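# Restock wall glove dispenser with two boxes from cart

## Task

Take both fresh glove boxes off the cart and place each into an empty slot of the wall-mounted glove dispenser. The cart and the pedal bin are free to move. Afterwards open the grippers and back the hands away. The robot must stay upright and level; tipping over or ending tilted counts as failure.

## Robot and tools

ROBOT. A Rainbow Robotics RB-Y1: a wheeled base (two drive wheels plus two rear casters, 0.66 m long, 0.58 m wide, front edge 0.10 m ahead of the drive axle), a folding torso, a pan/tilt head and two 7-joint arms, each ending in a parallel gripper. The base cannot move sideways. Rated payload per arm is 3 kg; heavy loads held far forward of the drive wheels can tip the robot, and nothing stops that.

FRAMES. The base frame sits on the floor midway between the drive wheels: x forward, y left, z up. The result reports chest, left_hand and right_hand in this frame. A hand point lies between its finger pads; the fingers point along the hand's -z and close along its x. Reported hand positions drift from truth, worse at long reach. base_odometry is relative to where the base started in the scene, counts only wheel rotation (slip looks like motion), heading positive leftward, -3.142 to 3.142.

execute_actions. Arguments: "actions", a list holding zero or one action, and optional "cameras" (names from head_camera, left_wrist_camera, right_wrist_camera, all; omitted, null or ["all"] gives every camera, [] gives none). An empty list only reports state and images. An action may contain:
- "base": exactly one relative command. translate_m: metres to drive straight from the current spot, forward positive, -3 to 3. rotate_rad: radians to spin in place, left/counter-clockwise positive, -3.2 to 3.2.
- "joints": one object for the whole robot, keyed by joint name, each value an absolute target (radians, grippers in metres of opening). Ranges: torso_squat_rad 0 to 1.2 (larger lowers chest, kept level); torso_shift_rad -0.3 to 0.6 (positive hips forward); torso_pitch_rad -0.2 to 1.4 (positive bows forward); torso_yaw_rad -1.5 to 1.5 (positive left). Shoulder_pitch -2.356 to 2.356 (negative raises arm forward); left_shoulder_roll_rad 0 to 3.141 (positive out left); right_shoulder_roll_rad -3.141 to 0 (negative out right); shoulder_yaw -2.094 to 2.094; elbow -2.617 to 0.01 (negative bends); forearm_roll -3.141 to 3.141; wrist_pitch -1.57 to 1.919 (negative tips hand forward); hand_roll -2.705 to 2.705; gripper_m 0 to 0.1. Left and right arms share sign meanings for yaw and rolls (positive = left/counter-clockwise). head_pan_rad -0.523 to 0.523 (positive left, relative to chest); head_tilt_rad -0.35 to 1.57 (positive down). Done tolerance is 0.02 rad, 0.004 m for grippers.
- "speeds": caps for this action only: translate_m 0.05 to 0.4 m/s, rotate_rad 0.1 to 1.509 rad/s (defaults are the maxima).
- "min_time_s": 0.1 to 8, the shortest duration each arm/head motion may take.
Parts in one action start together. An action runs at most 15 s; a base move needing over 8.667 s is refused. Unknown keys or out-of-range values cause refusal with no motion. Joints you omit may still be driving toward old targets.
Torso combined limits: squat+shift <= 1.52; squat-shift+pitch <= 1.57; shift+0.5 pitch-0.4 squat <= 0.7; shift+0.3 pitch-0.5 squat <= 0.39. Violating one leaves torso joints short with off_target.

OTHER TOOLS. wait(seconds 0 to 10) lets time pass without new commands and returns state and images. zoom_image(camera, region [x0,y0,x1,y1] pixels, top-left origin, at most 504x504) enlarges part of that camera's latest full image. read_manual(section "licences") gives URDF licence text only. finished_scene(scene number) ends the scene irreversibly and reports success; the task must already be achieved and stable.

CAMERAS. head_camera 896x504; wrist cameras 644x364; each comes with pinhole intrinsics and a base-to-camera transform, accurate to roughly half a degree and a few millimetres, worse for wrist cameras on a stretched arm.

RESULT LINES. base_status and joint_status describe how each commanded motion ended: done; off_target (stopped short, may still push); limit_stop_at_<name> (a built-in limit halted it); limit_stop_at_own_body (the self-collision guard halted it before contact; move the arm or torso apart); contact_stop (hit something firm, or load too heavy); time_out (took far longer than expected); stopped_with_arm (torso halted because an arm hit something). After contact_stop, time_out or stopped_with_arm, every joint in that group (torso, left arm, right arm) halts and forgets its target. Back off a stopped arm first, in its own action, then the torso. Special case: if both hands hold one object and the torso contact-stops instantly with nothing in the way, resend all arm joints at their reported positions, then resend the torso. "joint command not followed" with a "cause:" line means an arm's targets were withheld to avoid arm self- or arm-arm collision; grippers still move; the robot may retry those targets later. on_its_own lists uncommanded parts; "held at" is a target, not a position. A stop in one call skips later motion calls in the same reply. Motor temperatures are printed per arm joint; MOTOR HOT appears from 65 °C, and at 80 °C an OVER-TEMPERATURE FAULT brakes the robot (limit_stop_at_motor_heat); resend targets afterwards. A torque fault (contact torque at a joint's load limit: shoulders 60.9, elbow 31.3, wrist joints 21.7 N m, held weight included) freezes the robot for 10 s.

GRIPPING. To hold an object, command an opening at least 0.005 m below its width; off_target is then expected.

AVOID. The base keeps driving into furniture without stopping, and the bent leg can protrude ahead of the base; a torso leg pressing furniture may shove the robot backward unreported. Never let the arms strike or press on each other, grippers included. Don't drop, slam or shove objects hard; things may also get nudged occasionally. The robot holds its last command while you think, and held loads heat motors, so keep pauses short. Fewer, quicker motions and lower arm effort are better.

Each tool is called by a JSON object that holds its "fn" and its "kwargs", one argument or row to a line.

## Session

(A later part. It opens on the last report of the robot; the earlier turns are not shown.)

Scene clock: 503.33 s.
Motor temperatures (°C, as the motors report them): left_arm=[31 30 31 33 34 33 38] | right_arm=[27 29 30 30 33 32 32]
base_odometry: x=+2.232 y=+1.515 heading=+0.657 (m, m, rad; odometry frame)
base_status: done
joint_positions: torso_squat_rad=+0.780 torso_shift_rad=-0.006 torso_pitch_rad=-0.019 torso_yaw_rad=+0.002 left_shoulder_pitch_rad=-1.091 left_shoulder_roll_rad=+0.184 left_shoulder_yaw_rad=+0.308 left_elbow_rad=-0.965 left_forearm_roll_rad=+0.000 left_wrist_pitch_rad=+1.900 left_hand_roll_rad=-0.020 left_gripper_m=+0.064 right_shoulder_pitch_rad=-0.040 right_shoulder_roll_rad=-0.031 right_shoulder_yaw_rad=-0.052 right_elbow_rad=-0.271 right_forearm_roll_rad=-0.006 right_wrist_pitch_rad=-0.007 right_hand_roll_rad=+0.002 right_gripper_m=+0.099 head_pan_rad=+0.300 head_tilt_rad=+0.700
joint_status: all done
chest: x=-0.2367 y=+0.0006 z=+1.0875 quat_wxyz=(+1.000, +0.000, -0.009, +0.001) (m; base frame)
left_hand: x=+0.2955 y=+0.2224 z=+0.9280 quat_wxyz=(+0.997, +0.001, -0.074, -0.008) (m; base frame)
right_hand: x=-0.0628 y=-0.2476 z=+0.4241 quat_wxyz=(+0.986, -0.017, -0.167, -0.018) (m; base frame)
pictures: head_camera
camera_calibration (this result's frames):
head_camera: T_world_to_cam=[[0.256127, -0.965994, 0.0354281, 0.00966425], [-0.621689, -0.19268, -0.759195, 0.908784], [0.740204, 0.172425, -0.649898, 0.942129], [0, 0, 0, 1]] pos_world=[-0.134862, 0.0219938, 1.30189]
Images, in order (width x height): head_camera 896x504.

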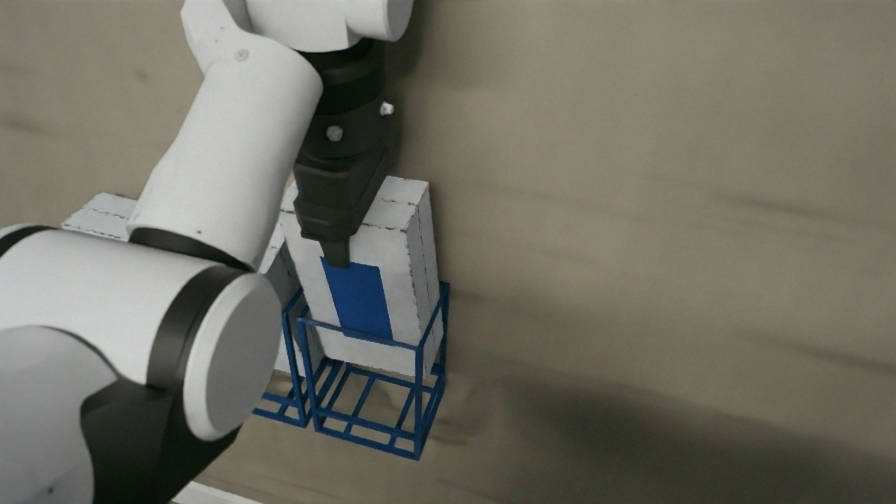

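Straighter. Continue down.

{"fn": "execute_actions", "kwargs": {
  "actions": [
    {"joints":{"torso_squat_rad":0.9}}
  ],
  "cameras": ["head_camera"]
}}

{"fn": "execute_actions", "kwargs": {
  "actions": [
    {"joints":{"left_gripper_m":0.085}}
  ],
  "cameras": []
}}

{"fn": "execute_actions", "kwargs": {
  "actions": [
    {"joints":{"torso_squat_rad":0.2,"head_tilt_rad":0.9}}
  ],
  "cameras": ["head_camera"]
}}

Scene clock: 509.07 s.
Motor temperatures (°C, as the motors report them): left_arm=[31 30 31 33 34 33 38] | right_arm=[27 29 30 30 33 32 32]
base_odometry: x=+2.232 y=+1.515 heading=+0.657 (m, m, rad; odometry frame)
base_status: not commanded
joint_positions: torso_squat_rad=+0.900 torso_shift_rad=-0.006 torso_pitch_rad=-0.019 torso_yaw_rad=+0.002 left_shoulder_pitch_rad=-1.091 left_shoulder_roll_rad=+0.184 left_shoulder_yaw_rad=+0.308 left_elbow_rad=-0.965 left_forearm_roll_rad=+0.000 left_wrist_pitch_rad=+1.900 left_hand_roll_rad=-0.020 left_gripper_m=+0.064 right_shoulder_pitch_rad=-0.040 right_shoulder_roll_rad=-0.031 right_shoulder_yaw_rad=-0.052 right_elbow_rad=-0.271 right_forearm_roll_rad=-0.006 right_wrist_pitch_rad=-0.007 right_hand_roll_rad=+0.002 right_gripper_m=+0.099 head_pan_rad=+0.300 head_tilt_rad=+0.700
joint_status: all done
chest: x=-0.2364 y=+0.0005 z=+1.0250 quat_wxyz=(+1.000, +0.000, -0.009, +0.001) (m; base frame)
left_hand: x=+0.2958 y=+0.2221 z=+0.8654 quat_wxyz=(+0.997, +0.001, -0.074, -0.009) (m; base frame)
right_hand: x=-0.0624 y=-0.2476 z=+0.3616 quat_wxyz=(+0.986, -0.017, -0.167, -0.018) (m; base frame)
pictures: head_camera
camera_calibration (this result's frames):
head_camera: T_world_to_cam=[[0.256124, -0.965994, 0.035442, 0.0117189], [-0.621646, -0.19268, -0.759231, 0.861569], [0.740241, 0.172425, -0.649856, 0.901226], [0, 0, 0, 1]] pos_world=[-0.134536, 0.021933, 1.23938]
Images, in order (width x height): head_camera 896x504.

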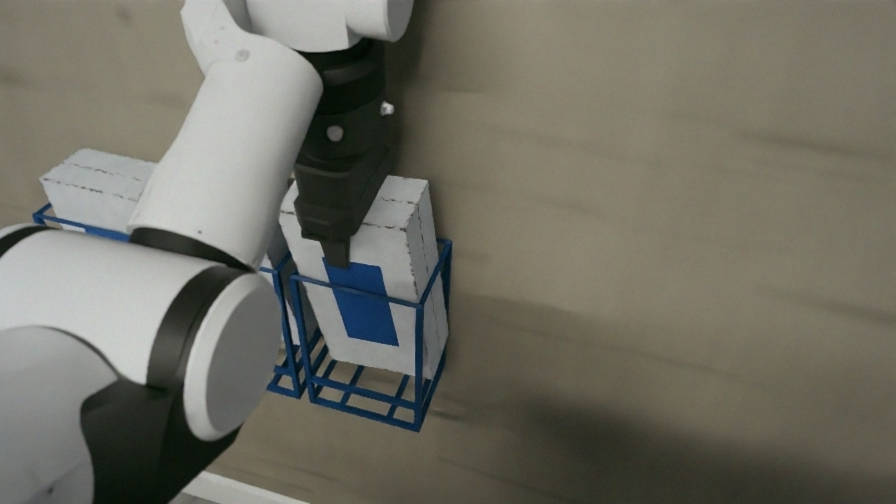

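Scene clock: 510.10 s.
Motor temperatures (°C, as the motors report them): left_arm=[31 30 31 33 34 33 38] | right_arm=[27 29 30 30 33 32 32]
base_odometry: x=+2.232 y=+1.515 heading=+0.657 (m, m, rad; odometry frame)
base_status: not commanded
joint_positions: torso_squat_rad=+0.900 torso_shift_rad=-0.006 torso_pitch_rad=-0.019 torso_yaw_rad=+0.002 left_shoulder_pitch_rad=-1.091 left_shoulder_roll_rad=+0.183 left_shoulder_yaw_rad=+0.308 left_elbow_rad=-0.965 left_forearm_roll_rad=+0.000 left_wrist_pitch_rad=+1.900 left_hand_roll_rad=-0.020 left_gripper_m=+0.085 right_shoulder_pitch_rad=-0.040 right_shoulder_roll_rad=-0.031 right_shoulder_yaw_rad=-0.052 right_elbow_rad=-0.271 right_forearm_roll_rad=-0.006 right_wrist_pitch_rad=-0.007 right_hand_roll_rad=+0.002 right_gripper_m=+0.099 head_pan_rad=+0.300 head_tilt_rad=+0.700
joint_status: all done
chest: x=-0.2364 y=+0.0005 z=+1.0250 quat_wxyz=(+1.000, +0.000, -0.009, +0.001) (m; base frame)
left_hand: x=+0.2959 y=+0.2221 z=+0.8655 quat_wxyz=(+0.997, +0.001, -0.074, -0.009) (m; base frame)
right_hand: x=-0.0624 y=-0.2476 z=+0.3616 quat_wxyz=(+0.986, -0.017, -0.167, -0.018) (m; base frame)
pictures: none
No camera images: the call's "cameras" was empty. Leave "cameras" out to get every camera's image.

Scene clock: 513.37 s.
Motor temperatures (°C, as the motors report them): left_arm=[31 30 31 33 34 33 38] | right_arm=[27 29 30 30 33 32 32]
base_odometry: x=+2.232 y=+1.515 heading=+0.657 (m, m, rad; odometry frame)
base_status: not commanded
joint_positions: torso_squat_rad=+0.200 torso_shift_rad=-0.006 torso_pitch_rad=-0.019 torso_yaw_rad=+0.002 left_shoulder_pitch_rad=-1.091 left_shoulder_roll_rad=+0.183 left_shoulder_yaw_rad=+0.308 left_elbow_rad=-0.965 left_forearm_roll_rad=+0.000 left_wrist_pitch_rad=+1.900 left_hand_roll_rad=-0.020 left_gripper_m=+0.085 right_shoulder_pitch_rad=-0.040 right_shoulder_roll_rad=-0.031 right_shoulder_yaw_rad=-0.052 right_elbow_rad=-0.271 right_forearm_roll_rad=-0.006 right_wrist_pitch_rad=-0.007 right_hand_roll_rad=+0.002 right_gripper_m=+0.099 head_pan_rad=+0.300 head_tilt_rad=+0.900
joint_status: all done
chest: x=-0.2378 y=+0.0008 z=+1.2759 quat_wxyz=(+1.000, +0.000, -0.009, +0.001) (m; base frame)
left_hand: x=+0.2945 y=+0.2222 z=+1.1164 quat_wxyz=(+0.997, +0.001, -0.074, -0.009) (m; base frame)
right_hand: x=-0.0639 y=-0.2474 z=+0.6125 quat_wxyz=(+0.986, -0.017, -0.166, -0.018) (m; base frame)
pictures: head_camera
camera_calibration (this result's frames):
head_camera: T_world_to_cam=[[0.262532, -0.963952, 0.0432903, -0.00677992], [-0.753644, -0.232859, -0.614652, 0.808889], [0.602575, 0.128741, -0.787609, 1.23841], [0, 0, 0, 1]] pos_world=[-0.134838, 0.0223883, 1.47286]
Images, in order (width x height): head_camera 896x504.

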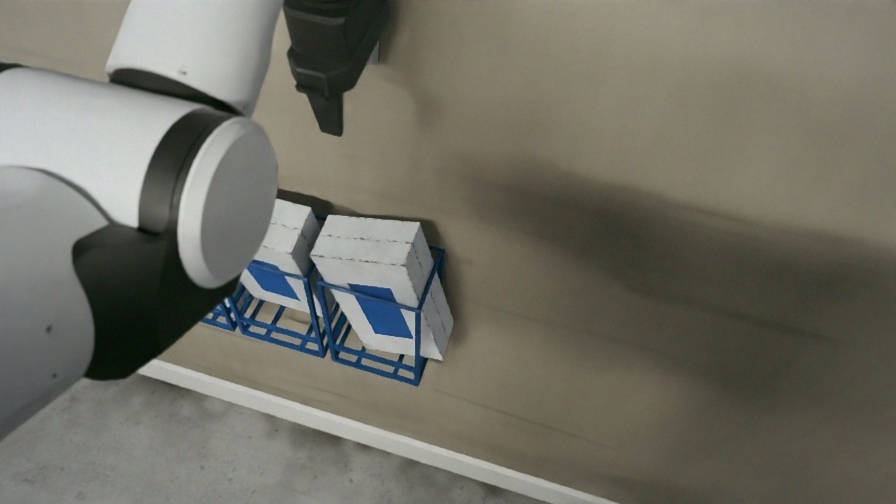

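{"fn": "execute_actions", "kwargs": {
  "actions": [
    {"base":{"translate_m":-0.45},"joints":{"head_tilt_rad":0.65,"head_pan_rad":-0.1}}
  ],
  "cameras": ["head_camera"]
}}

{"fn": "zoom_image", "kwargs": {
  "camera": "head_camera",
  "region": [200, 150, 560, 400]
}}

Scene clock: 520.63 s.
Motor temperatures (°C, as the motors report them): left_arm=[31 30 31 33 34 33 38] | right_arm=[27 29 30 30 33 32 32]
base_odometry: x=+1.876 y=+1.240 heading=+0.655 (m, m, rad; odometry frame)
base_status: done
joint_positions: torso_squat_rad=+0.200 torso_shift_rad=-0.006 torso_pitch_rad=-0.019 torso_yaw_rad=+0.002 left_shoulder_pitch_rad=-1.091 left_shoulder_roll_rad=+0.183 left_shoulder_yaw_rad=+0.308 left_elbow_rad=-0.965 left_forearm_roll_rad=+0.000 left_wrist_pitch_rad=+1.900 left_hand_roll_rad=-0.020 left_gripper_m=+0.085 right_shoulder_pitch_rad=-0.040 right_shoulder_roll_rad=-0.031 right_shoulder_yaw_rad=-0.052 right_elbow_rad=-0.271 right_forearm_roll_rad=-0.006 right_wrist_pitch_rad=-0.007 right_hand_roll_rad=+0.002 right_gripper_m=+0.099 head_pan_rad=-0.100 head_tilt_rad=+0.650
joint_status: all done
chest: x=-0.2379 y=+0.0007 z=+1.2759 quat_wxyz=(+1.000, +0.000, -0.009, +0.001) (m; base frame)
left_hand: x=+0.2945 y=+0.2221 z=+1.1166 quat_wxyz=(+0.997, +0.001, -0.075, -0.009) (m; base frame)
right_hand: x=-0.0639 y=-0.2474 z=+0.6125 quat_wxyz=(+0.986, -0.017, -0.167, -0.018) (m; base frame)
pictures: head_camera
camera_calibration (this result's frames):
head_camera: T_world_to_cam=[[-0.141636, -0.989583, 0.0257761, -0.0696844], [-0.607858, 0.0663904, -0.791266, 1.1013], [0.781312, -0.12774, -0.610929, 1.01712], [0, 0, 0, 1]] pos_world=[-0.135121, -0.0121478, 1.49461]
Images, in order (width x height): head_camera 896x504.

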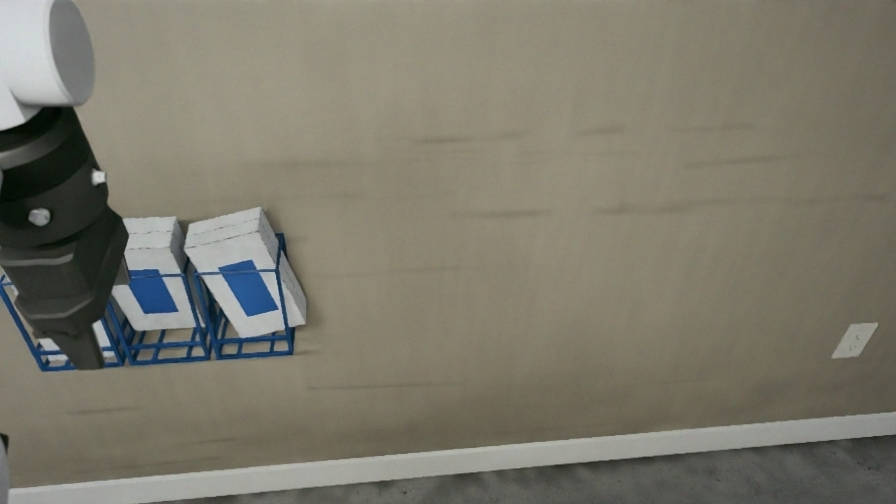

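Region (200, 150, 560, 400) of head_camera's 896x504 image, scaled by 1.400, with more detail than that image has; it fills the top 350 rows of this view, and the rest is white.

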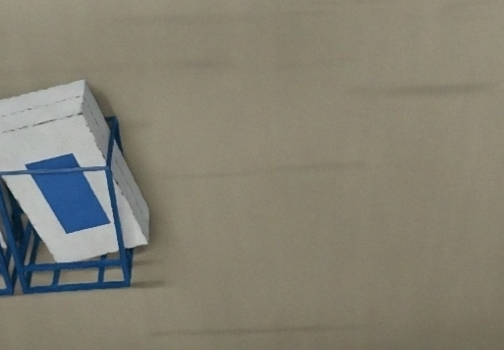

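{"fn": "execute_actions", "kwargs": {
  "actions": [
    {"base":{"translate_m":0.445},"speeds":{"translate_m":0.2},"joints":{"head_tilt_rad":0.7,"head_pan_rad":0.3,"left_gripper_m":0.1}}
  ],
  "cameras": []
}}

{"fn": "execute_actions", "kwargs": {
  "actions": [
    {"base":{"rotate_rad":0.04},"speeds":{"rotate_rad":0.1},"joints":{"torso_squat_rad":0.7,"left_hand_roll_rad":-0.06}}
  ],
  "cameras": ["head_camera","left_wrist_camera"]
}}

Scene clock: 533.03 s.
Motor temperatures (°C, as the motors report them): left_arm=[31 29 31 33 34 33 38] | right_arm=[27 29 30 30 33 32 32]
base_odometry: x=+2.228 y=+1.511 heading=+0.654 (m, m, rad; odometry frame)
base_status: done
joint_positions: torso_squat_rad=+0.200 torso_shift_rad=-0.006 torso_pitch_rad=-0.019 torso_yaw_rad=+0.002 left_shoulder_pitch_rad=-1.091 left_shoulder_roll_rad=+0.183 left_shoulder_yaw_rad=+0.308 left_elbow_rad=-0.965 left_forearm_roll_rad=+0.000 left_wrist_pitch_rad=+1.900 left_hand_roll_rad=-0.020 left_gripper_m=+0.100 right_shoulder_pitch_rad=-0.040 right_shoulder_roll_rad=-0.031 right_shoulder_yaw_rad=-0.052 right_elbow_rad=-0.271 right_forearm_roll_rad=-0.006 right_wrist_pitch_rad=-0.007 right_hand_roll_rad=+0.002 right_gripper_m=+0.099 head_pan_rad=+0.300 head_tilt_rad=+0.700
joint_status: all done
chest: x=-0.2378 y=+0.0007 z=+1.2759 quat_wxyz=(+1.000, +0.000, -0.009, +0.001) (m; base frame)
left_hand: x=+0.2945 y=+0.2221 z=+1.1166 quat_wxyz=(+0.997, +0.001, -0.075, -0.009) (m; base frame)
right_hand: x=-0.0639 y=-0.2474 z=+0.6125 quat_wxyz=(+0.986, -0.017, -0.166, -0.018) (m; base frame)
pictures: none
No camera images: the call's "cameras" was empty. Leave "cameras" out to get every camera's image.

Scene clock: 535.57 s.
Motor temperatures (°C, as the motors report them): left_arm=[31 29 31 33 34 33 38] | right_arm=[27 29 30 30 33 32 32]
base_odometry: x=+2.229 y=+1.511 heading=+0.692 (m, m, rad; odometry frame)
base_status: done
joint_positions: torso_squat_rad=+0.700 torso_shift_rad=-0.006 torso_pitch_rad=-0.019 torso_yaw_rad=+0.002 left_shoulder_pitch_rad=-1.091 left_shoulder_roll_rad=+0.183 left_shoulder_yaw_rad=+0.308 left_elbow_rad=-0.965 left_forearm_roll_rad=+0.000 left_wrist_pitch_rad=+1.900 left_hand_roll_rad=-0.060 left_gripper_m=+0.100 right_shoulder_pitch_rad=-0.040 right_shoulder_roll_rad=-0.031 right_shoulder_yaw_rad=-0.052 right_elbow_rad=-0.271 right_forearm_roll_rad=-0.006 right_wrist_pitch_rad=-0.007 right_hand_roll_rad=+0.002 right_gripper_m=+0.099 head_pan_rad=+0.300 head_tilt_rad=+0.700
joint_status: all done
chest: x=-0.2371 y=+0.0006 z=+1.1253 quat_wxyz=(+1.000, +0.000, -0.009, +0.001) (m; base frame)
left_hand: x=+0.2953 y=+0.2219 z=+0.9660 quat_wxyz=(+0.997, +0.002, -0.075, -0.029) (m; base frame)
right_hand: x=-0.0630 y=-0.2475 z=+0.4619 quat_wxyz=(+0.986, -0.017, -0.167, -0.018) (m; base frame)
pictures: head_camera, left_wrist_camera
camera_calibration (this result's frames):
head_camera: T_world_to_cam=[[0.256068, -0.966011, 0.0353906, 0.00841236], [-0.621552, -0.192579, -0.759333, 0.937428], [0.740339, 0.172444, -0.649739, 0.966747], [0, 0, 0, 1]] pos_world=[-0.135215, 0.0219453, 1.33966]
left_wrist_camera: T_world_to_cam=[[0.985098, -0.0661119, 0.158783, -0.429516], [-0.154554, -0.745335, 0.648528, -0.390461], [0.0754711, -0.663404, -0.744446, 0.934157], [0, 0, 0, 1]] pos_world=[0.292266, 0.300303, 1.01685]
Images, in order (width x height): head_camera 896x504, left_wrist_camera 644x364.

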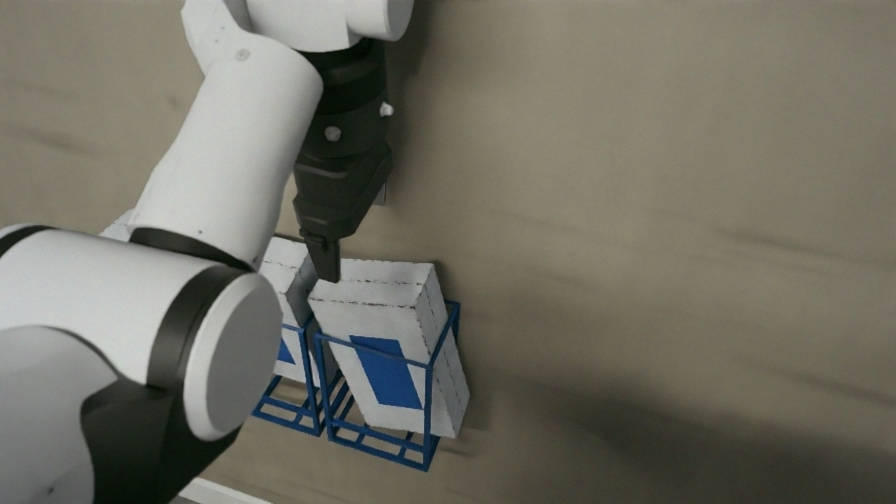

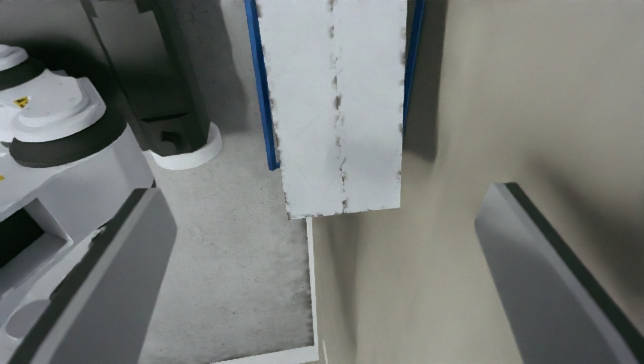

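{"fn": "execute_actions", "kwargs": {
  "actions": [
    {"base":{"rotate_rad":-0.05},"speeds":{"rotate_rad":0.1},"joints":{"left_hand_roll_rad":-0.02}}
  ],
  "cameras": []
}}

{"fn": "execute_actions", "kwargs": {
  "actions": [
    {"joints":{"torso_squat_rad":0.88}}
  ],
  "cameras": ["head_camera"]
}}

{"fn": "execute_actions", "kwargs": {
  "actions": [
    {"joints":{"left_gripper_m":0.045}}
  ],
  "cameras": []
}}

{"fn": "execute_actions", "kwargs": {
  "actions": [
    {"joints":{"torso_squat_rad":0.66}}
  ],
  "cameras": ["head_camera"]
}}

Scene clock: 544.57 s.
Motor temperatures (°C, as the motors report them): left_arm=[31 29 31 33 34 33 38] | right_arm=[27 29 30 30 33 32 32]
base_odometry: x=+2.229 y=+1.511 heading=+0.644 (m, m, rad; odometry frame)
base_status: done
joint_positions: torso_squat_rad=+0.700 torso_shift_rad=-0.006 torso_pitch_rad=-0.019 torso_yaw_rad=+0.002 left_shoulder_pitch_rad=-1.091 left_shoulder_roll_rad=+0.183 left_shoulder_yaw_rad=+0.308 left_elbow_rad=-0.965 left_forearm_roll_rad=+0.000 left_wrist_pitch_rad=+1.900 left_hand_roll_rad=-0.020 left_gripper_m=+0.100 right_shoulder_pitch_rad=-0.040 right_shoulder_roll_rad=-0.031 right_shoulder_yaw_rad=-0.052 right_elbow_rad=-0.271 right_forearm_roll_rad=-0.006 right_wrist_pitch_rad=-0.007 right_hand_roll_rad=+0.002 right_gripper_m=+0.099 head_pan_rad=+0.300 head_tilt_rad=+0.700
joint_status: all done
chest: x=-0.2370 y=+0.0006 z=+1.1253 quat_wxyz=(+1.000, +0.000, -0.009, +0.001) (m; base frame)
left_hand: x=+0.2953 y=+0.2219 z=+0.9660 quat_wxyz=(+0.997, +0.001, -0.075, -0.009) (m; base frame)
right_hand: x=-0.0630 y=-0.2475 z=+0.4619 quat_wxyz=(+0.986, -0.017, -0.167, -0.018) (m; base frame)
pictures: none
No camera images: the call's "cameras" was empty. Leave "cameras" out to get every camera's image.

Scene clock: 545.97 s.
Motor temperatures (°C, as the motors report them): left_arm=[31 29 31 33 34 33 38] | right_arm=[27 29 30 30 33 32 32]
base_odometry: x=+2.229 y=+1.511 heading=+0.644 (m, m, rad; odometry frame)
base_status: not commanded
joint_positions: torso_squat_rad=+0.880 torso_shift_rad=-0.006 torso_pitch_rad=-0.019 torso_yaw_rad=+0.002 left_shoulder_pitch_rad=-1.091 left_shoulder_roll_rad=+0.183 left_shoulder_yaw_rad=+0.308 left_elbow_rad=-0.965 left_forearm_roll_rad=+0.000 left_wrist_pitch_rad=+1.900 left_hand_roll_rad=-0.020 left_gripper_m=+0.100 right_shoulder_pitch_rad=-0.040 right_shoulder_roll_rad=-0.031 right_shoulder_yaw_rad=-0.052 right_elbow_rad=-0.271 right_forearm_roll_rad=-0.006 right_wrist_pitch_rad=-0.007 right_hand_roll_rad=+0.002 right_gripper_m=+0.099 head_pan_rad=+0.300 head_tilt_rad=+0.700
joint_status: all done
chest: x=-0.2365 y=+0.0005 z=+1.0359 quat_wxyz=(+1.000, +0.000, -0.009, +0.001) (m; base frame)
left_hand: x=+0.2958 y=+0.2218 z=+0.8767 quat_wxyz=(+0.997, +0.001, -0.075, -0.009) (m; base frame)
right_hand: x=-0.0625 y=-0.2476 z=+0.3725 quat_wxyz=(+0.986, -0.017, -0.167, -0.018) (m; base frame)
pictures: head_camera
camera_calibration (this result's frames):
head_camera: T_world_to_cam=[[0.256066, -0.96601, 0.0354202, 0.0113479], [-0.621546, -0.192599, -0.759333, 0.869871], [0.740345, 0.172424, -0.649738, 0.908293], [0, 0, 0, 1]] pos_world=[-0.134691, 0.021887, 1.25027]
Images, in order (width x height): head_camera 896x504.

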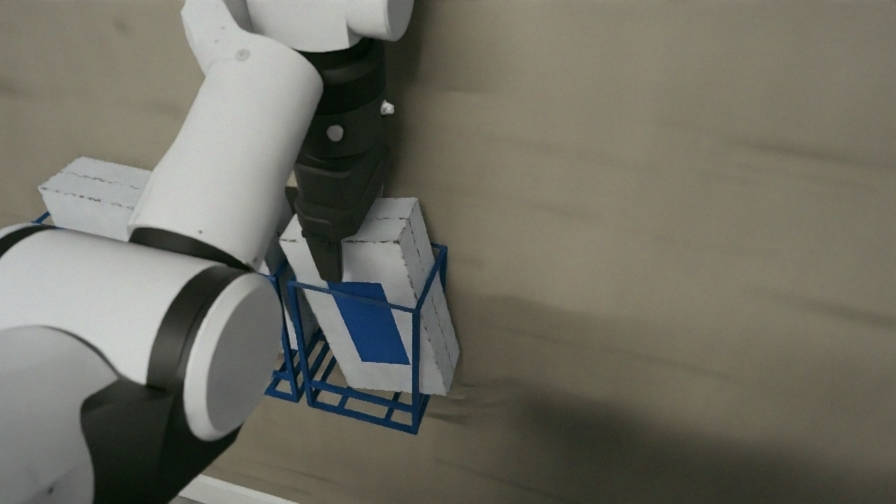

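Scene clock: 547.00 s.
Motor temperatures (°C, as the motors report them): left_arm=[31 29 31 33 34 33 38] | right_arm=[27 29 30 30 33 32 32]
base_odometry: x=+2.229 y=+1.511 heading=+0.644 (m, m, rad; odometry frame)
base_status: not commanded
joint_positions: torso_squat_rad=+0.880 torso_shift_rad=-0.006 torso_pitch_rad=-0.019 torso_yaw_rad=+0.002 left_shoulder_pitch_rad=-1.091 left_shoulder_roll_rad=+0.183 left_shoulder_yaw_rad=+0.308 left_elbow_rad=-0.965 left_forearm_roll_rad=+0.000 left_wrist_pitch_rad=+1.900 left_hand_roll_rad=-0.020 left_gripper_m=+0.058 right_shoulder_pitch_rad=-0.040 right_shoulder_roll_rad=-0.031 right_shoulder_yaw_rad=-0.052 right_elbow_rad=-0.271 right_forearm_roll_rad=-0.006 right_wrist_pitch_rad=-0.007 right_hand_roll_rad=+0.002 right_gripper_m=+0.099 head_pan_rad=+0.300 head_tilt_rad=+0.700
joint_status: left_gripper_m off_target (ended at +0.058, target +0.045)
chest: x=-0.2365 y=+0.0005 z=+1.0359 quat_wxyz=(+1.000, +0.000, -0.009, +0.001) (m; base frame)
left_hand: x=+0.2959 y=+0.2218 z=+0.8767 quat_wxyz=(+0.997, +0.001, -0.075, -0.009) (m; base frame)
right_hand: x=-0.0625 y=-0.2476 z=+0.3725 quat_wxyz=(+0.986, -0.017, -0.167, -0.018) (m; base frame)
pictures: none
No camera images: the call's "cameras" was empty. Leave "cameras" out to get every camera's image.

Scene clock: 548.53 s.
Motor temperatures (°C, as the motors report them): left_arm=[31 29 31 33 34 33 38] | right_arm=[27 29 30 30 33 32 32]
base_odometry: x=+2.229 y=+1.511 heading=+0.644 (m, m, rad; odometry frame)
base_status: not commanded
joint_positions: torso_squat_rad=+0.660 torso_shift_rad=-0.006 torso_pitch_rad=-0.018 torso_yaw_rad=+0.002 left_shoulder_pitch_rad=-1.091 left_shoulder_roll_rad=+0.183 left_shoulder_yaw_rad=+0.308 left_elbow_rad=-0.965 left_forearm_roll_rad=+0.000 left_wrist_pitch_rad=+1.900 left_hand_roll_rad=-0.020 left_gripper_m=+0.058 right_shoulder_pitch_rad=-0.040 right_shoulder_roll_rad=-0.031 right_shoulder_yaw_rad=-0.052 right_elbow_rad=-0.271 right_forearm_roll_rad=-0.006 right_wrist_pitch_rad=-0.007 right_hand_roll_rad=+0.002 right_gripper_m=+0.099 head_pan_rad=+0.300 head_tilt_rad=+0.700
joint_status: all done
chest: x=-0.2369 y=+0.0006 z=+1.1429 quat_wxyz=(+1.000, +0.000, -0.009, +0.001) (m; base frame)
left_hand: x=+0.2953 y=+0.2219 z=+0.9832 quat_wxyz=(+0.997, +0.001, -0.074, -0.009) (m; base frame)
right_hand: x=-0.0632 y=-0.2475 z=+0.4794 quat_wxyz=(+0.986, -0.017, -0.166, -0.018) (m; base frame)
pictures: head_camera
camera_calibration (this result's frames):
head_camera: T_world_to_cam=[[0.256085, -0.96601, 0.0352833, 0.00791228], [-0.621954, -0.1926, -0.758998, 0.950404], [0.739995, 0.172424, -0.650136, 0.978435], [0, 0, 0, 1]] pos_world=[-0.134956, 0.0219857, 1.35719]
Images, in order (width x height): head_camera 896x504.

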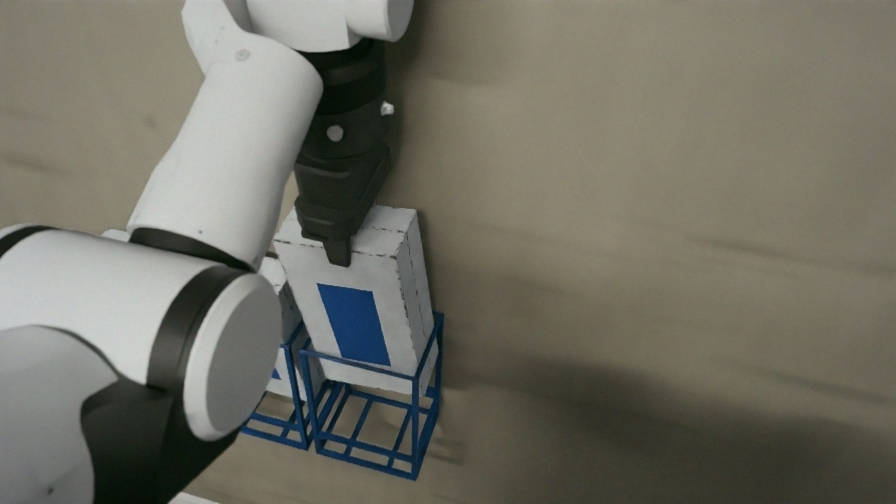

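{"fn": "execute_actions", "kwargs": {
  "actions": [
    {"joints":{"torso_squat_rad":0.78}}
  ],
  "cameras": ["head_camera"]
}}

{"fn": "execute_actions", "kwargs": {
  "actions": [
    {"joints":{"torso_squat_rad":0.86}}
  ],
  "cameras": ["head_camera"]
}}

Scene clock: 555.23 s.
Motor temperatures (°C, as the motors report them): left_arm=[31 29 31 33 34 33 38] | right_arm=[27 29 30 30 33 32 32]
base_odometry: x=+2.229 y=+1.511 heading=+0.644 (m, m, rad; odometry frame)
base_status: not commanded
joint_positions: torso_squat_rad=+0.780 torso_shift_rad=-0.006 torso_pitch_rad=-0.019 torso_yaw_rad=+0.002 left_shoulder_pitch_rad=-1.091 left_shoulder_roll_rad=+0.183 left_shoulder_yaw_rad=+0.308 left_elbow_rad=-0.965 left_forearm_roll_rad=+0.000 left_wrist_pitch_rad=+1.900 left_hand_roll_rad=-0.020 left_gripper_m=+0.058 right_shoulder_pitch_rad=-0.040 right_shoulder_roll_rad=-0.031 right_shoulder_yaw_rad=-0.052 right_elbow_rad=-0.271 right_forearm_roll_rad=-0.006 right_wrist_pitch_rad=-0.007 right_hand_roll_rad=+0.002 right_gripper_m=+0.099 head_pan_rad=+0.300 head_tilt_rad=+0.700
joint_status: all done
chest: x=-0.2368 y=+0.0005 z=+1.0875 quat_wxyz=(+1.000, +0.000, -0.009, +0.001) (m; base frame)
left_hand: x=+0.2955 y=+0.2219 z=+0.9280 quat_wxyz=(+0.997, +0.001, -0.074, -0.009) (m; base frame)
right_hand: x=-0.0628 y=-0.2475 z=+0.4241 quat_wxyz=(+0.986, -0.017, -0.167, -0.018) (m; base frame)
pictures: head_camera
camera_calibration (this result's frames):
head_camera: T_world_to_cam=[[0.256072, -0.96601, 0.0353827, 0.0096677], [-0.621662, -0.192601, -0.759237, 0.908812], [0.740246, 0.172423, -0.649851, 0.942113], [0, 0, 0, 1]] pos_world=[-0.134896, 0.0219346, 1.3019]
Images, in order (width x height): head_camera 896x504.

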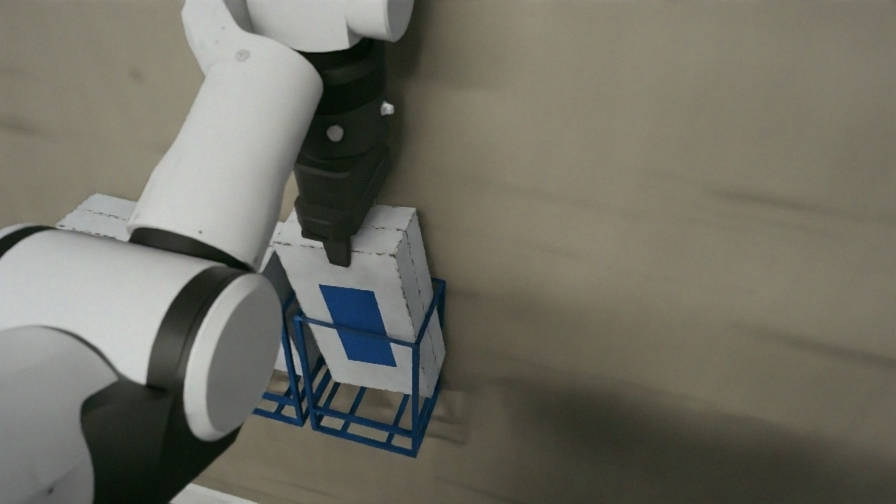

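Scene clock: 556.27 s.
Motor temperatures (°C, as the motors report them): left_arm=[31 29 31 33 34 33 38] | right_arm=[27 29 30 30 33 32 32]
base_odometry: x=+2.229 y=+1.511 heading=+0.644 (m, m, rad; odometry frame)
base_status: not commanded
joint_positions: torso_squat_rad=+0.860 torso_shift_rad=-0.006 torso_pitch_rad=-0.019 torso_yaw_rad=+0.002 left_shoulder_pitch_rad=-1.091 left_shoulder_roll_rad=+0.183 left_shoulder_yaw_rad=+0.308 left_elbow_rad=-0.965 left_forearm_roll_rad=+0.000 left_wrist_pitch_rad=+1.900 left_hand_roll_rad=-0.020 left_gripper_m=+0.058 right_shoulder_pitch_rad=-0.040 right_shoulder_roll_rad=-0.031 right_shoulder_yaw_rad=-0.052 right_elbow_rad=-0.271 right_forearm_roll_rad=-0.006 right_wrist_pitch_rad=-0.007 right_hand_roll_rad=+0.002 right_gripper_m=+0.099 head_pan_rad=+0.300 head_tilt_rad=+0.700
joint_status: all done
chest: x=-0.2365 y=+0.0005 z=+1.0466 quat_wxyz=(+1.000, +0.000, -0.009, +0.001) (m; base frame)
left_hand: x=+0.2957 y=+0.2218 z=+0.8870 quat_wxyz=(+0.997, +0.001, -0.074, -0.009) (m; base frame)
right_hand: x=-0.0626 y=-0.2476 z=+0.3832 quat_wxyz=(+0.986, -0.017, -0.167, -0.018) (m; base frame)
pictures: head_camera
camera_calibration (this result's frames):
head_camera: T_world_to_cam=[[0.256072, -0.96601, 0.0353862, 0.0110155], [-0.621653, -0.192601, -0.759245, 0.877883], [0.740253, 0.172424, -0.649843, 0.915336], [0, 0, 0, 1]] pos_world=[-0.134663, 0.0218971, 1.26096]
Images, in order (width x height): head_camera 896x504.

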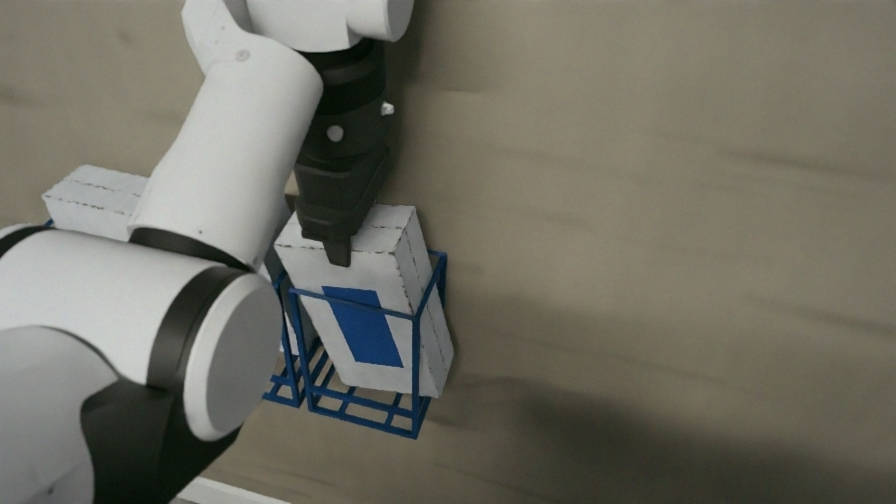

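{"fn": "execute_actions", "kwargs": {
  "actions": [
    {"joints":{"torso_squat_rad":0.68}}
  ],
  "cameras": []
}}

{"fn": "execute_actions", "kwargs": {
  "actions": [
    {"base":{"rotate_rad":-0.05},"speeds":{"rotate_rad":0.1},"joints":{"left_hand_roll_rad":0.03}}
  ],
  "cameras": []
}}

{"fn": "execute_actions", "kwargs": {
  "actions": [
    {"base":{"translate_m":-0.01},"speeds":{"translate_m":0.05},"joints":{"torso_squat_rad":0.8}}
  ],
  "cameras": ["head_camera"]
}}

Scene clock: 564.47 s.
Motor temperatures (°C, as the motors report them): left_arm=[31 29 31 33 34 33 38] | right_arm=[27 29 30 30 33 32 32]
base_odometry: x=+2.229 y=+1.511 heading=+0.644 (m, m, rad; odometry frame)
base_status: not commanded
joint_positions: torso_squat_rad=+0.680 torso_shift_rad=-0.006 torso_pitch_rad=-0.018 torso_yaw_rad=+0.002 left_shoulder_pitch_rad=-1.091 left_shoulder_roll_rad=+0.183 left_shoulder_yaw_rad=+0.308 left_elbow_rad=-0.965 left_forearm_roll_rad=+0.000 left_wrist_pitch_rad=+1.900 left_hand_roll_rad=-0.020 left_gripper_m=+0.058 right_shoulder_pitch_rad=-0.040 right_shoulder_roll_rad=-0.031 right_shoulder_yaw_rad=-0.052 right_elbow_rad=-0.271 right_forearm_roll_rad=-0.006 right_wrist_pitch_rad=-0.007 right_hand_roll_rad=+0.002 right_gripper_m=+0.099 head_pan_rad=+0.300 head_tilt_rad=+0.700
joint_status: all done
chest: x=-0.2369 y=+0.0006 z=+1.1342 quat_wxyz=(+1.000, +0.000, -0.009, +0.001) (m; base frame)
left_hand: x=+0.2953 y=+0.2219 z=+0.9744 quat_wxyz=(+0.997, +0.001, -0.074, -0.009) (m; base frame)
right_hand: x=-0.0632 y=-0.2475 z=+0.4707 quat_wxyz=(+0.986, -0.017, -0.166, -0.018) (m; base frame)
pictures: none
No camera images: the call's "cameras" was empty. Leave "cameras" out to get every camera's image.

Scene clock: 566.03 s.
Motor temperatures (°C, as the motors report them): left_arm=[31 29 31 33 34 33 38] | right_arm=[27 29 30 30 33 32 32]
base_odometry: x=+2.229 y=+1.511 heading=+0.596 (m, m, rad; odometry frame)
base_status: done
joint_positions: torso_squat_rad=+0.680 torso_shift_rad=-0.006 torso_pitch_rad=-0.018 torso_yaw_rad=+0.002 left_shoulder_pitch_rad=-1.091 left_shoulder_roll_rad=+0.183 left_shoulder_yaw_rad=+0.308 left_elbow_rad=-0.965 left_forearm_roll_rad=+0.000 left_wrist_pitch_rad=+1.900 left_hand_roll_rad=+0.030 left_gripper_m=+0.058 right_shoulder_pitch_rad=-0.040 right_shoulder_roll_rad=-0.031 right_shoulder_yaw_rad=-0.052 right_elbow_rad=-0.271 right_forearm_roll_rad=-0.006 right_wrist_pitch_rad=-0.007 right_hand_roll_rad=+0.002 right_gripper_m=+0.099 head_pan_rad=+0.300 head_tilt_rad=+0.700
joint_status: all done
chest: x=-0.2369 y=+0.0006 z=+1.1342 quat_wxyz=(+1.000, +0.000, -0.009, +0.001) (m; base frame)
left_hand: x=+0.2953 y=+0.2219 z=+0.9744 quat_wxyz=(+0.997, -0.001, -0.074, +0.016) (m; base frame)
right_hand: x=-0.0631 y=-0.2475 z=+0.4707 quat_wxyz=(+0.986, -0.017, -0.166, -0.018) (m; base frame)
pictures: none
No camera images: the call's "cameras" was empty. Leave "cameras" out to get every camera's image.

Scene clock: 567.20 s.
Motor temperatures (°C, as the motors report them): left_arm=[31 29 31 33 34 33 38] | right_arm=[27 29 30 30 33 32 32]
base_odometry: x=+2.221 y=+1.506 heading=+0.597 (m, m, rad; odometry frame)
base_status: done
joint_positions: torso_squat_rad=+0.800 torso_shift_rad=-0.006 torso_pitch_rad=-0.019 torso_yaw_rad=+0.002 left_shoulder_pitch_rad=-1.091 left_shoulder_roll_rad=+0.183 left_shoulder_yaw_rad=+0.308 left_elbow_rad=-0.965 left_forearm_roll_rad=+0.000 left_wrist_pitch_rad=+1.900 left_hand_roll_rad=+0.030 left_gripper_m=+0.058 right_shoulder_pitch_rad=-0.040 right_shoulder_roll_rad=-0.031 right_shoulder_yaw_rad=-0.052 right_elbow_rad=-0.271 right_forearm_roll_rad=-0.006 right_wrist_pitch_rad=-0.007 right_hand_roll_rad=+0.002 right_gripper_m=+0.099 head_pan_rad=+0.300 head_tilt_rad=+0.700
joint_status: all done
chest: x=-0.2367 y=+0.0005 z=+1.0776 quat_wxyz=(+1.000, +0.000, -0.009, +0.001) (m; base frame)
left_hand: x=+0.2955 y=+0.2220 z=+0.9180 quat_wxyz=(+0.997, -0.001, -0.074, +0.016) (m; base frame)
right_hand: x=-0.0627 y=-0.2476 z=+0.4142 quat_wxyz=(+0.986, -0.017, -0.167, -0.018) (m; base frame)
pictures: head_camera
camera_calibration (this result's frames):
head_camera: T_world_to_cam=[[0.256081, -0.966007, 0.0353947, 0.00999242], [-0.621643, -0.192612, -0.75925, 0.901307], [0.740258, 0.172427, -0.649836, 0.935602], [0, 0, 0, 1]] pos_world=[-0.134855, 0.0219325, 1.29195]
Images, in order (width x height): head_camera 896x504.

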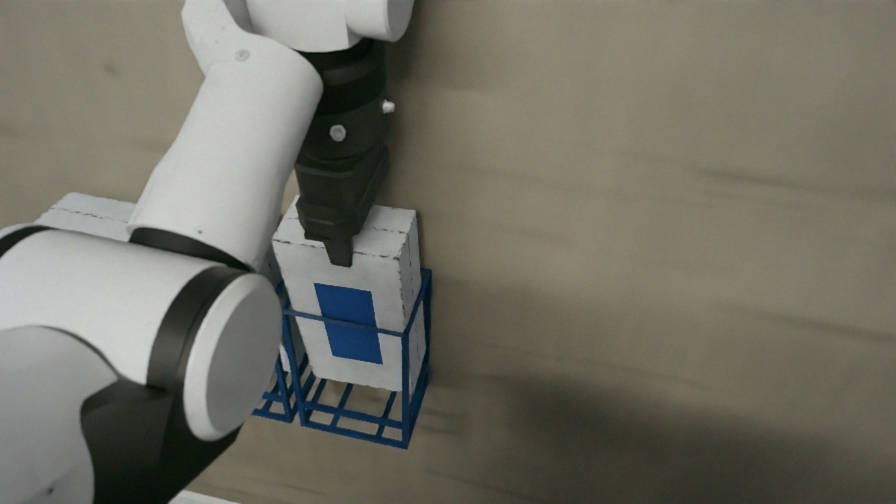

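Straight now.

{"fn": "execute_actions", "kwargs": {
  "actions": [
    {"joints":{"torso_squat_rad":0.87}}
  ],
  "cameras": ["head_camera"]
}}

{"fn": "execute_actions", "kwargs": {
  "actions": [
    {"joints":{"left_gripper_m":0.085}}
  ],
  "cameras": []
}}

{"fn": "execute_actions", "kwargs": {
  "actions": [
    {"joints":{"torso_squat_rad":0.35}}
  ],
  "cameras": []
}}

{"fn": "execute_actions", "kwargs": {
  "actions": [
    {"base":{"translate_m":-0.6},"joints":{"head_tilt_rad":0.55,"head_pan_rad":-0.1}}
  ],
  "cameras": ["head_camera"]
}}

Scene clock: 573.20 s.
Motor temperatures (°C, as the motors report them): left_arm=[31 29 31 33 34 33 38] | right_arm=[27 29 30 30 33 32 32]
base_odometry: x=+2.221 y=+1.506 heading=+0.597 (m, m, rad; odometry frame)
base_status: not commanded
joint_positions: torso_squat_rad=+0.870 torso_shift_rad=-0.006 torso_pitch_rad=-0.019 torso_yaw_rad=+0.002 left_shoulder_pitch_rad=-1.091 left_shoulder_roll_rad=+0.184 left_shoulder_yaw_rad=+0.308 left_elbow_rad=-0.965 left_forearm_roll_rad=+0.000 left_wrist_pitch_rad=+1.900 left_hand_roll_rad=+0.030 left_gripper_m=+0.058 right_shoulder_pitch_rad=-0.040 right_shoulder_roll_rad=-0.031 right_shoulder_yaw_rad=-0.052 right_elbow_rad=-0.271 right_forearm_roll_rad=-0.006 right_wrist_pitch_rad=-0.007 right_hand_roll_rad=+0.002 right_gripper_m=+0.099 head_pan_rad=+0.300 head_tilt_rad=+0.700
joint_status: all done
chest: x=-0.2366 y=+0.0005 z=+1.0412 quat_wxyz=(+1.000, +0.000, -0.010, +0.001) (m; base frame)
left_hand: x=+0.2959 y=+0.2223 z=+0.8824 quat_wxyz=(+0.997, -0.001, -0.075, +0.016) (m; base frame)
right_hand: x=-0.0624 y=-0.2476 z=+0.3779 quat_wxyz=(+0.986, -0.017, -0.167, -0.018) (m; base frame)
pictures: head_camera
camera_calibration (this result's frames):
head_camera: T_world_to_cam=[[0.256072, -0.966007, 0.0354698, 0.0111457], [-0.621421, -0.192613, -0.759432, 0.874008], [0.740448, 0.172428, -0.649619, 0.911764], [0, 0, 0, 1]] pos_world=[-0.134841, 0.0218988, 1.25565]
Images, in order (width x height): head_camera 896x504.

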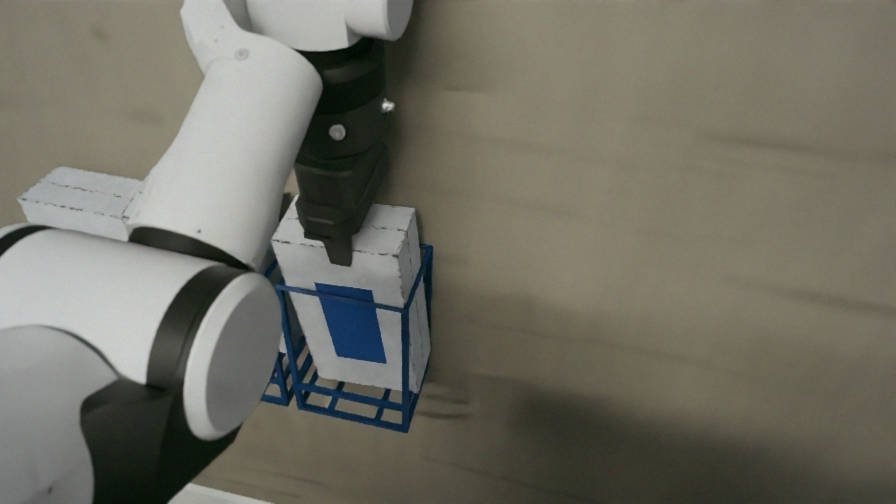

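Scene clock: 574.10 s.
Motor temperatures (°C, as the motors report them): left_arm=[31 29 31 33 34 33 38] | right_arm=[27 29 30 30 33 32 32]
base_odometry: x=+2.221 y=+1.506 heading=+0.597 (m, m, rad; odometry frame)
base_status: not commanded
joint_positions: torso_squat_rad=+0.870 torso_shift_rad=-0.006 torso_pitch_rad=-0.019 torso_yaw_rad=+0.002 left_shoulder_pitch_rad=-1.091 left_shoulder_roll_rad=+0.183 left_shoulder_yaw_rad=+0.308 left_elbow_rad=-0.965 left_forearm_roll_rad=+0.000 left_wrist_pitch_rad=+1.900 left_hand_roll_rad=+0.030 left_gripper_m=+0.085 right_shoulder_pitch_rad=-0.040 right_shoulder_roll_rad=-0.031 right_shoulder_yaw_rad=-0.052 right_elbow_rad=-0.271 right_forearm_roll_rad=-0.006 right_wrist_pitch_rad=-0.007 right_hand_roll_rad=+0.002 right_gripper_m=+0.099 head_pan_rad=+0.300 head_tilt_rad=+0.700
joint_status: all done
chest: x=-0.2366 y=+0.0005 z=+1.0412 quat_wxyz=(+1.000, +0.000, -0.010, +0.001) (m; base frame)
left_hand: x=+0.2959 y=+0.2220 z=+0.8822 quat_wxyz=(+0.997, -0.001, -0.075, +0.016) (m; base frame)
right_hand: x=-0.0625 y=-0.2476 z=+0.3779 quat_wxyz=(+0.986, -0.017, -0.167, -0.018) (m; base frame)
pictures: none
No camera images: the call's "cameras" was empty. Leave "cameras" out to get every camera's image.

Scene clock: 576.70 s.
Motor temperatures (°C, as the motors report them): left_arm=[31 29 31 33 34 33 38] | right_arm=[27 29 30 30 33 32 32]
base_odometry: x=+2.221 y=+1.506 heading=+0.597 (m, m, rad; odometry frame)
base_status: not commanded
joint_positions: torso_squat_rad=+0.350 torso_shift_rad=-0.006 torso_pitch_rad=-0.019 torso_yaw_rad=+0.002 left_shoulder_pitch_rad=-1.091 left_shoulder_roll_rad=+0.183 left_shoulder_yaw_rad=+0.308 left_elbow_rad=-0.965 left_forearm_roll_rad=+0.000 left_wrist_pitch_rad=+1.900 left_hand_roll_rad=+0.030 left_gripper_m=+0.085 right_shoulder_pitch_rad=-0.040 right_shoulder_roll_rad=-0.031 right_shoulder_yaw_rad=-0.052 right_elbow_rad=-0.271 right_forearm_roll_rad=-0.006 right_wrist_pitch_rad=-0.007 right_hand_roll_rad=+0.002 right_gripper_m=+0.099 head_pan_rad=+0.300 head_tilt_rad=+0.700
joint_status: all done
chest: x=-0.2376 y=+0.0007 z=+1.2474 quat_wxyz=(+1.000, +0.000, -0.009, +0.001) (m; base frame)
left_hand: x=+0.2948 y=+0.2221 z=+1.0881 quat_wxyz=(+0.997, -0.001, -0.075, +0.016) (m; base frame)
right_hand: x=-0.0638 y=-0.2474 z=+0.5840 quat_wxyz=(+0.986, -0.017, -0.166, -0.018) (m; base frame)
pictures: none
No camera images: the call's "cameras" was empty. Leave "cameras" out to get every camera's image.

Scene clock: 580.30 s.
Motor temperatures (°C, as the motors report them): left_arm=[31 29 31 33 34 33 38] | right_arm=[27 29 30 30 33 32 32]
base_odometry: x=+1.725 y=+1.169 heading=+0.595 (m, m, rad; odometry frame)
base_status: done
joint_positions: torso_squat_rad=+0.350 torso_shift_rad=-0.006 torso_pitch_rad=-0.019 torso_yaw_rad=+0.002 left_shoulder_pitch_rad=-1.091 left_shoulder_roll_rad=+0.183 left_shoulder_yaw_rad=+0.308 left_elbow_rad=-0.965 left_forearm_roll_rad=+0.000 left_wrist_pitch_rad=+1.900 left_hand_roll_rad=+0.030 left_gripper_m=+0.085 right_shoulder_pitch_rad=-0.040 right_shoulder_roll_rad=-0.031 right_shoulder_yaw_rad=-0.052 right_elbow_rad=-0.271 right_forearm_roll_rad=-0.006 right_wrist_pitch_rad=-0.007 right_hand_roll_rad=+0.002 right_gripper_m=+0.099 head_pan_rad=-0.100 head_tilt_rad=+0.550
joint_status: all done
chest: x=-0.2377 y=+0.0007 z=+1.2474 quat_wxyz=(+1.000, +0.000, -0.009, +0.001) (m; base frame)
left_hand: x=+0.2947 y=+0.2220 z=+1.0882 quat_wxyz=(+0.997, -0.001, -0.075, +0.016) (m; base frame)
right_hand: x=-0.0638 y=-0.2474 z=+0.5840 quat_wxyz=(+0.986, -0.017, -0.167, -0.018) (m; base frame)
pictures: head_camera
camera_calibration (this result's frames):
head_camera: T_world_to_cam=[[-0.144149, -0.989329, 0.0211924, -0.0628925], [-0.526148, 0.0584885, -0.848379, 1.17949], [0.838087, -0.133443, -0.528964, 0.893384], [0, 0, 0, 1]] pos_world=[-0.137213, -0.0119919, 1.47456]
Images, in order (width x height): head_camera 896x504.

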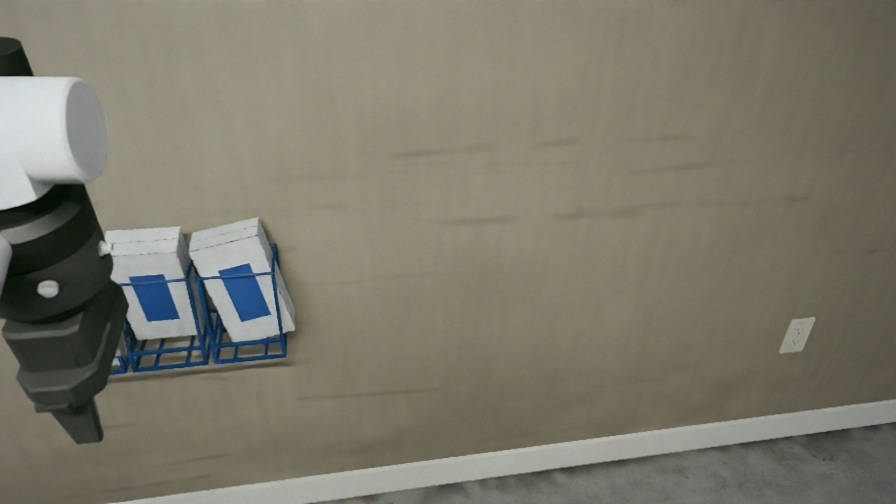

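{"fn": "zoom_image", "kwargs": {
  "camera": "head_camera",
  "region": [100, 200, 340, 380]
}}

Region (100, 200, 340, 380) of head_camera's 896x504 image, scaled by 2.100, with more detail than that image has; it fills the top 378 rows of this view, and the rest is white.

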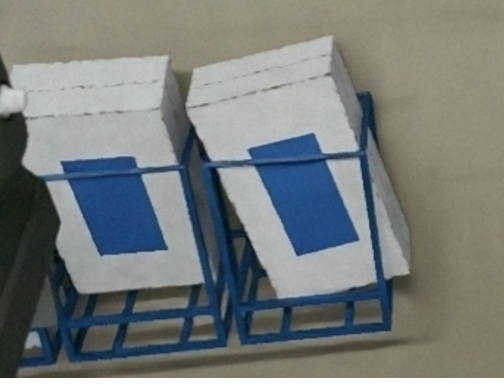

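{"fn": "execute_actions", "kwargs": {
  "actions": [
    {"base":{"translate_m":0.6},"speeds":{"translate_m":0.25},"joints":{"head_tilt_rad":0.7,"head_pan_rad":0.3,"left_gripper_m":0.1}}
  ],
  "cameras": []
}}

{"fn": "execute_actions", "kwargs": {
  "actions": [
    {"joints":{"torso_squat_rad":0.86}}
  ],
  "cameras": ["head_camera"]
}}

Scene clock: 598.87 s.
Motor temperatures (°C, as the motors report them): left_arm=[31 29 31 33 34 33 38] | right_arm=[27 29 30 30 33 32 32]
base_odometry: x=+2.221 y=+1.505 heading=+0.594 (m, m, rad; odometry frame)
base_status: done
joint_positions: torso_squat_rad=+0.350 torso_shift_rad=-0.006 torso_pitch_rad=-0.019 torso_yaw_rad=+0.002 left_shoulder_pitch_rad=-1.091 left_shoulder_roll_rad=+0.183 left_shoulder_yaw_rad=+0.308 left_elbow_rad=-0.965 left_forearm_roll_rad=+0.000 left_wrist_pitch_rad=+1.900 left_hand_roll_rad=+0.030 left_gripper_m=+0.100 right_shoulder_pitch_rad=-0.040 right_shoulder_roll_rad=-0.031 right_shoulder_yaw_rad=-0.052 right_elbow_rad=-0.271 right_forearm_roll_rad=-0.006 right_wrist_pitch_rad=-0.007 right_hand_roll_rad=+0.002 right_gripper_m=+0.099 head_pan_rad=+0.300 head_tilt_rad=+0.700
joint_status: all done
chest: x=-0.2376 y=+0.0007 z=+1.2474 quat_wxyz=(+1.000, +0.000, -0.009, +0.001) (m; base frame)
left_hand: x=+0.2948 y=+0.2220 z=+1.0882 quat_wxyz=(+0.997, -0.001, -0.075, +0.016) (m; base frame)
right_hand: x=-0.0638 y=-0.2474 z=+0.5840 quat_wxyz=(+0.986, -0.017, -0.166, -0.018) (m; base frame)
pictures: none
No camera images: the call's "cameras" was empty. Leave "cameras" out to get every camera's image.

Scene clock: 601.43 s.
Motor temperatures (°C, as the motors report them): left_arm=[31 29 31 33 34 33 38] | right_arm=[27 29 30 30 33 32 32]
base_odometry: x=+2.221 y=+1.505 heading=+0.594 (m, m, rad; odometry frame)
base_status: not commanded
joint_positions: torso_squat_rad=+0.860 torso_shift_rad=-0.006 torso_pitch_rad=-0.019 torso_yaw_rad=+0.002 left_shoulder_pitch_rad=-1.091 left_shoulder_roll_rad=+0.183 left_shoulder_yaw_rad=+0.308 left_elbow_rad=-0.965 left_forearm_roll_rad=+0.000 left_wrist_pitch_rad=+1.900 left_hand_roll_rad=+0.030 left_gripper_m=+0.100 right_shoulder_pitch_rad=-0.040 right_shoulder_roll_rad=-0.031 right_shoulder_yaw_rad=-0.052 right_elbow_rad=-0.271 right_forearm_roll_rad=-0.006 right_wrist_pitch_rad=-0.007 right_hand_roll_rad=+0.002 right_gripper_m=+0.099 head_pan_rad=+0.300 head_tilt_rad=+0.700
joint_status: all done
chest: x=-0.2366 y=+0.0005 z=+1.0466 quat_wxyz=(+1.000, +0.000, -0.009, +0.001) (m; base frame)
left_hand: x=+0.2958 y=+0.2218 z=+0.8875 quat_wxyz=(+0.997, -0.001, -0.075, +0.016) (m; base frame)
right_hand: x=-0.0625 y=-0.2476 z=+0.3832 quat_wxyz=(+0.986, -0.017, -0.167, -0.018) (m; base frame)
pictures: head_camera
camera_calibration (this result's frames):
head_camera: T_world_to_cam=[[0.256062, -0.966012, 0.035393, 0.0110068], [-0.621544, -0.192574, -0.759341, 0.877965], [0.740348, 0.17244, -0.64973, 0.915284], [0, 0, 0, 1]] pos_world=[-0.134753, 0.0218748, 1.26097]
Images, in order (width x height): head_camera 896x504.

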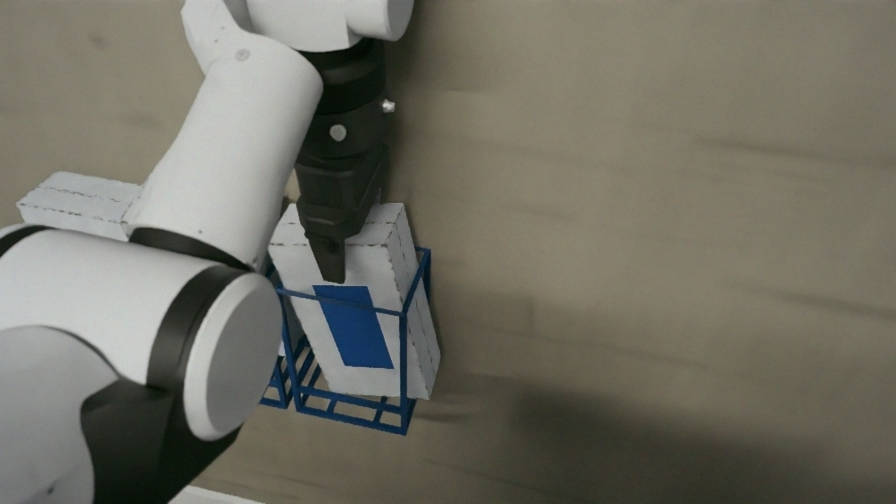

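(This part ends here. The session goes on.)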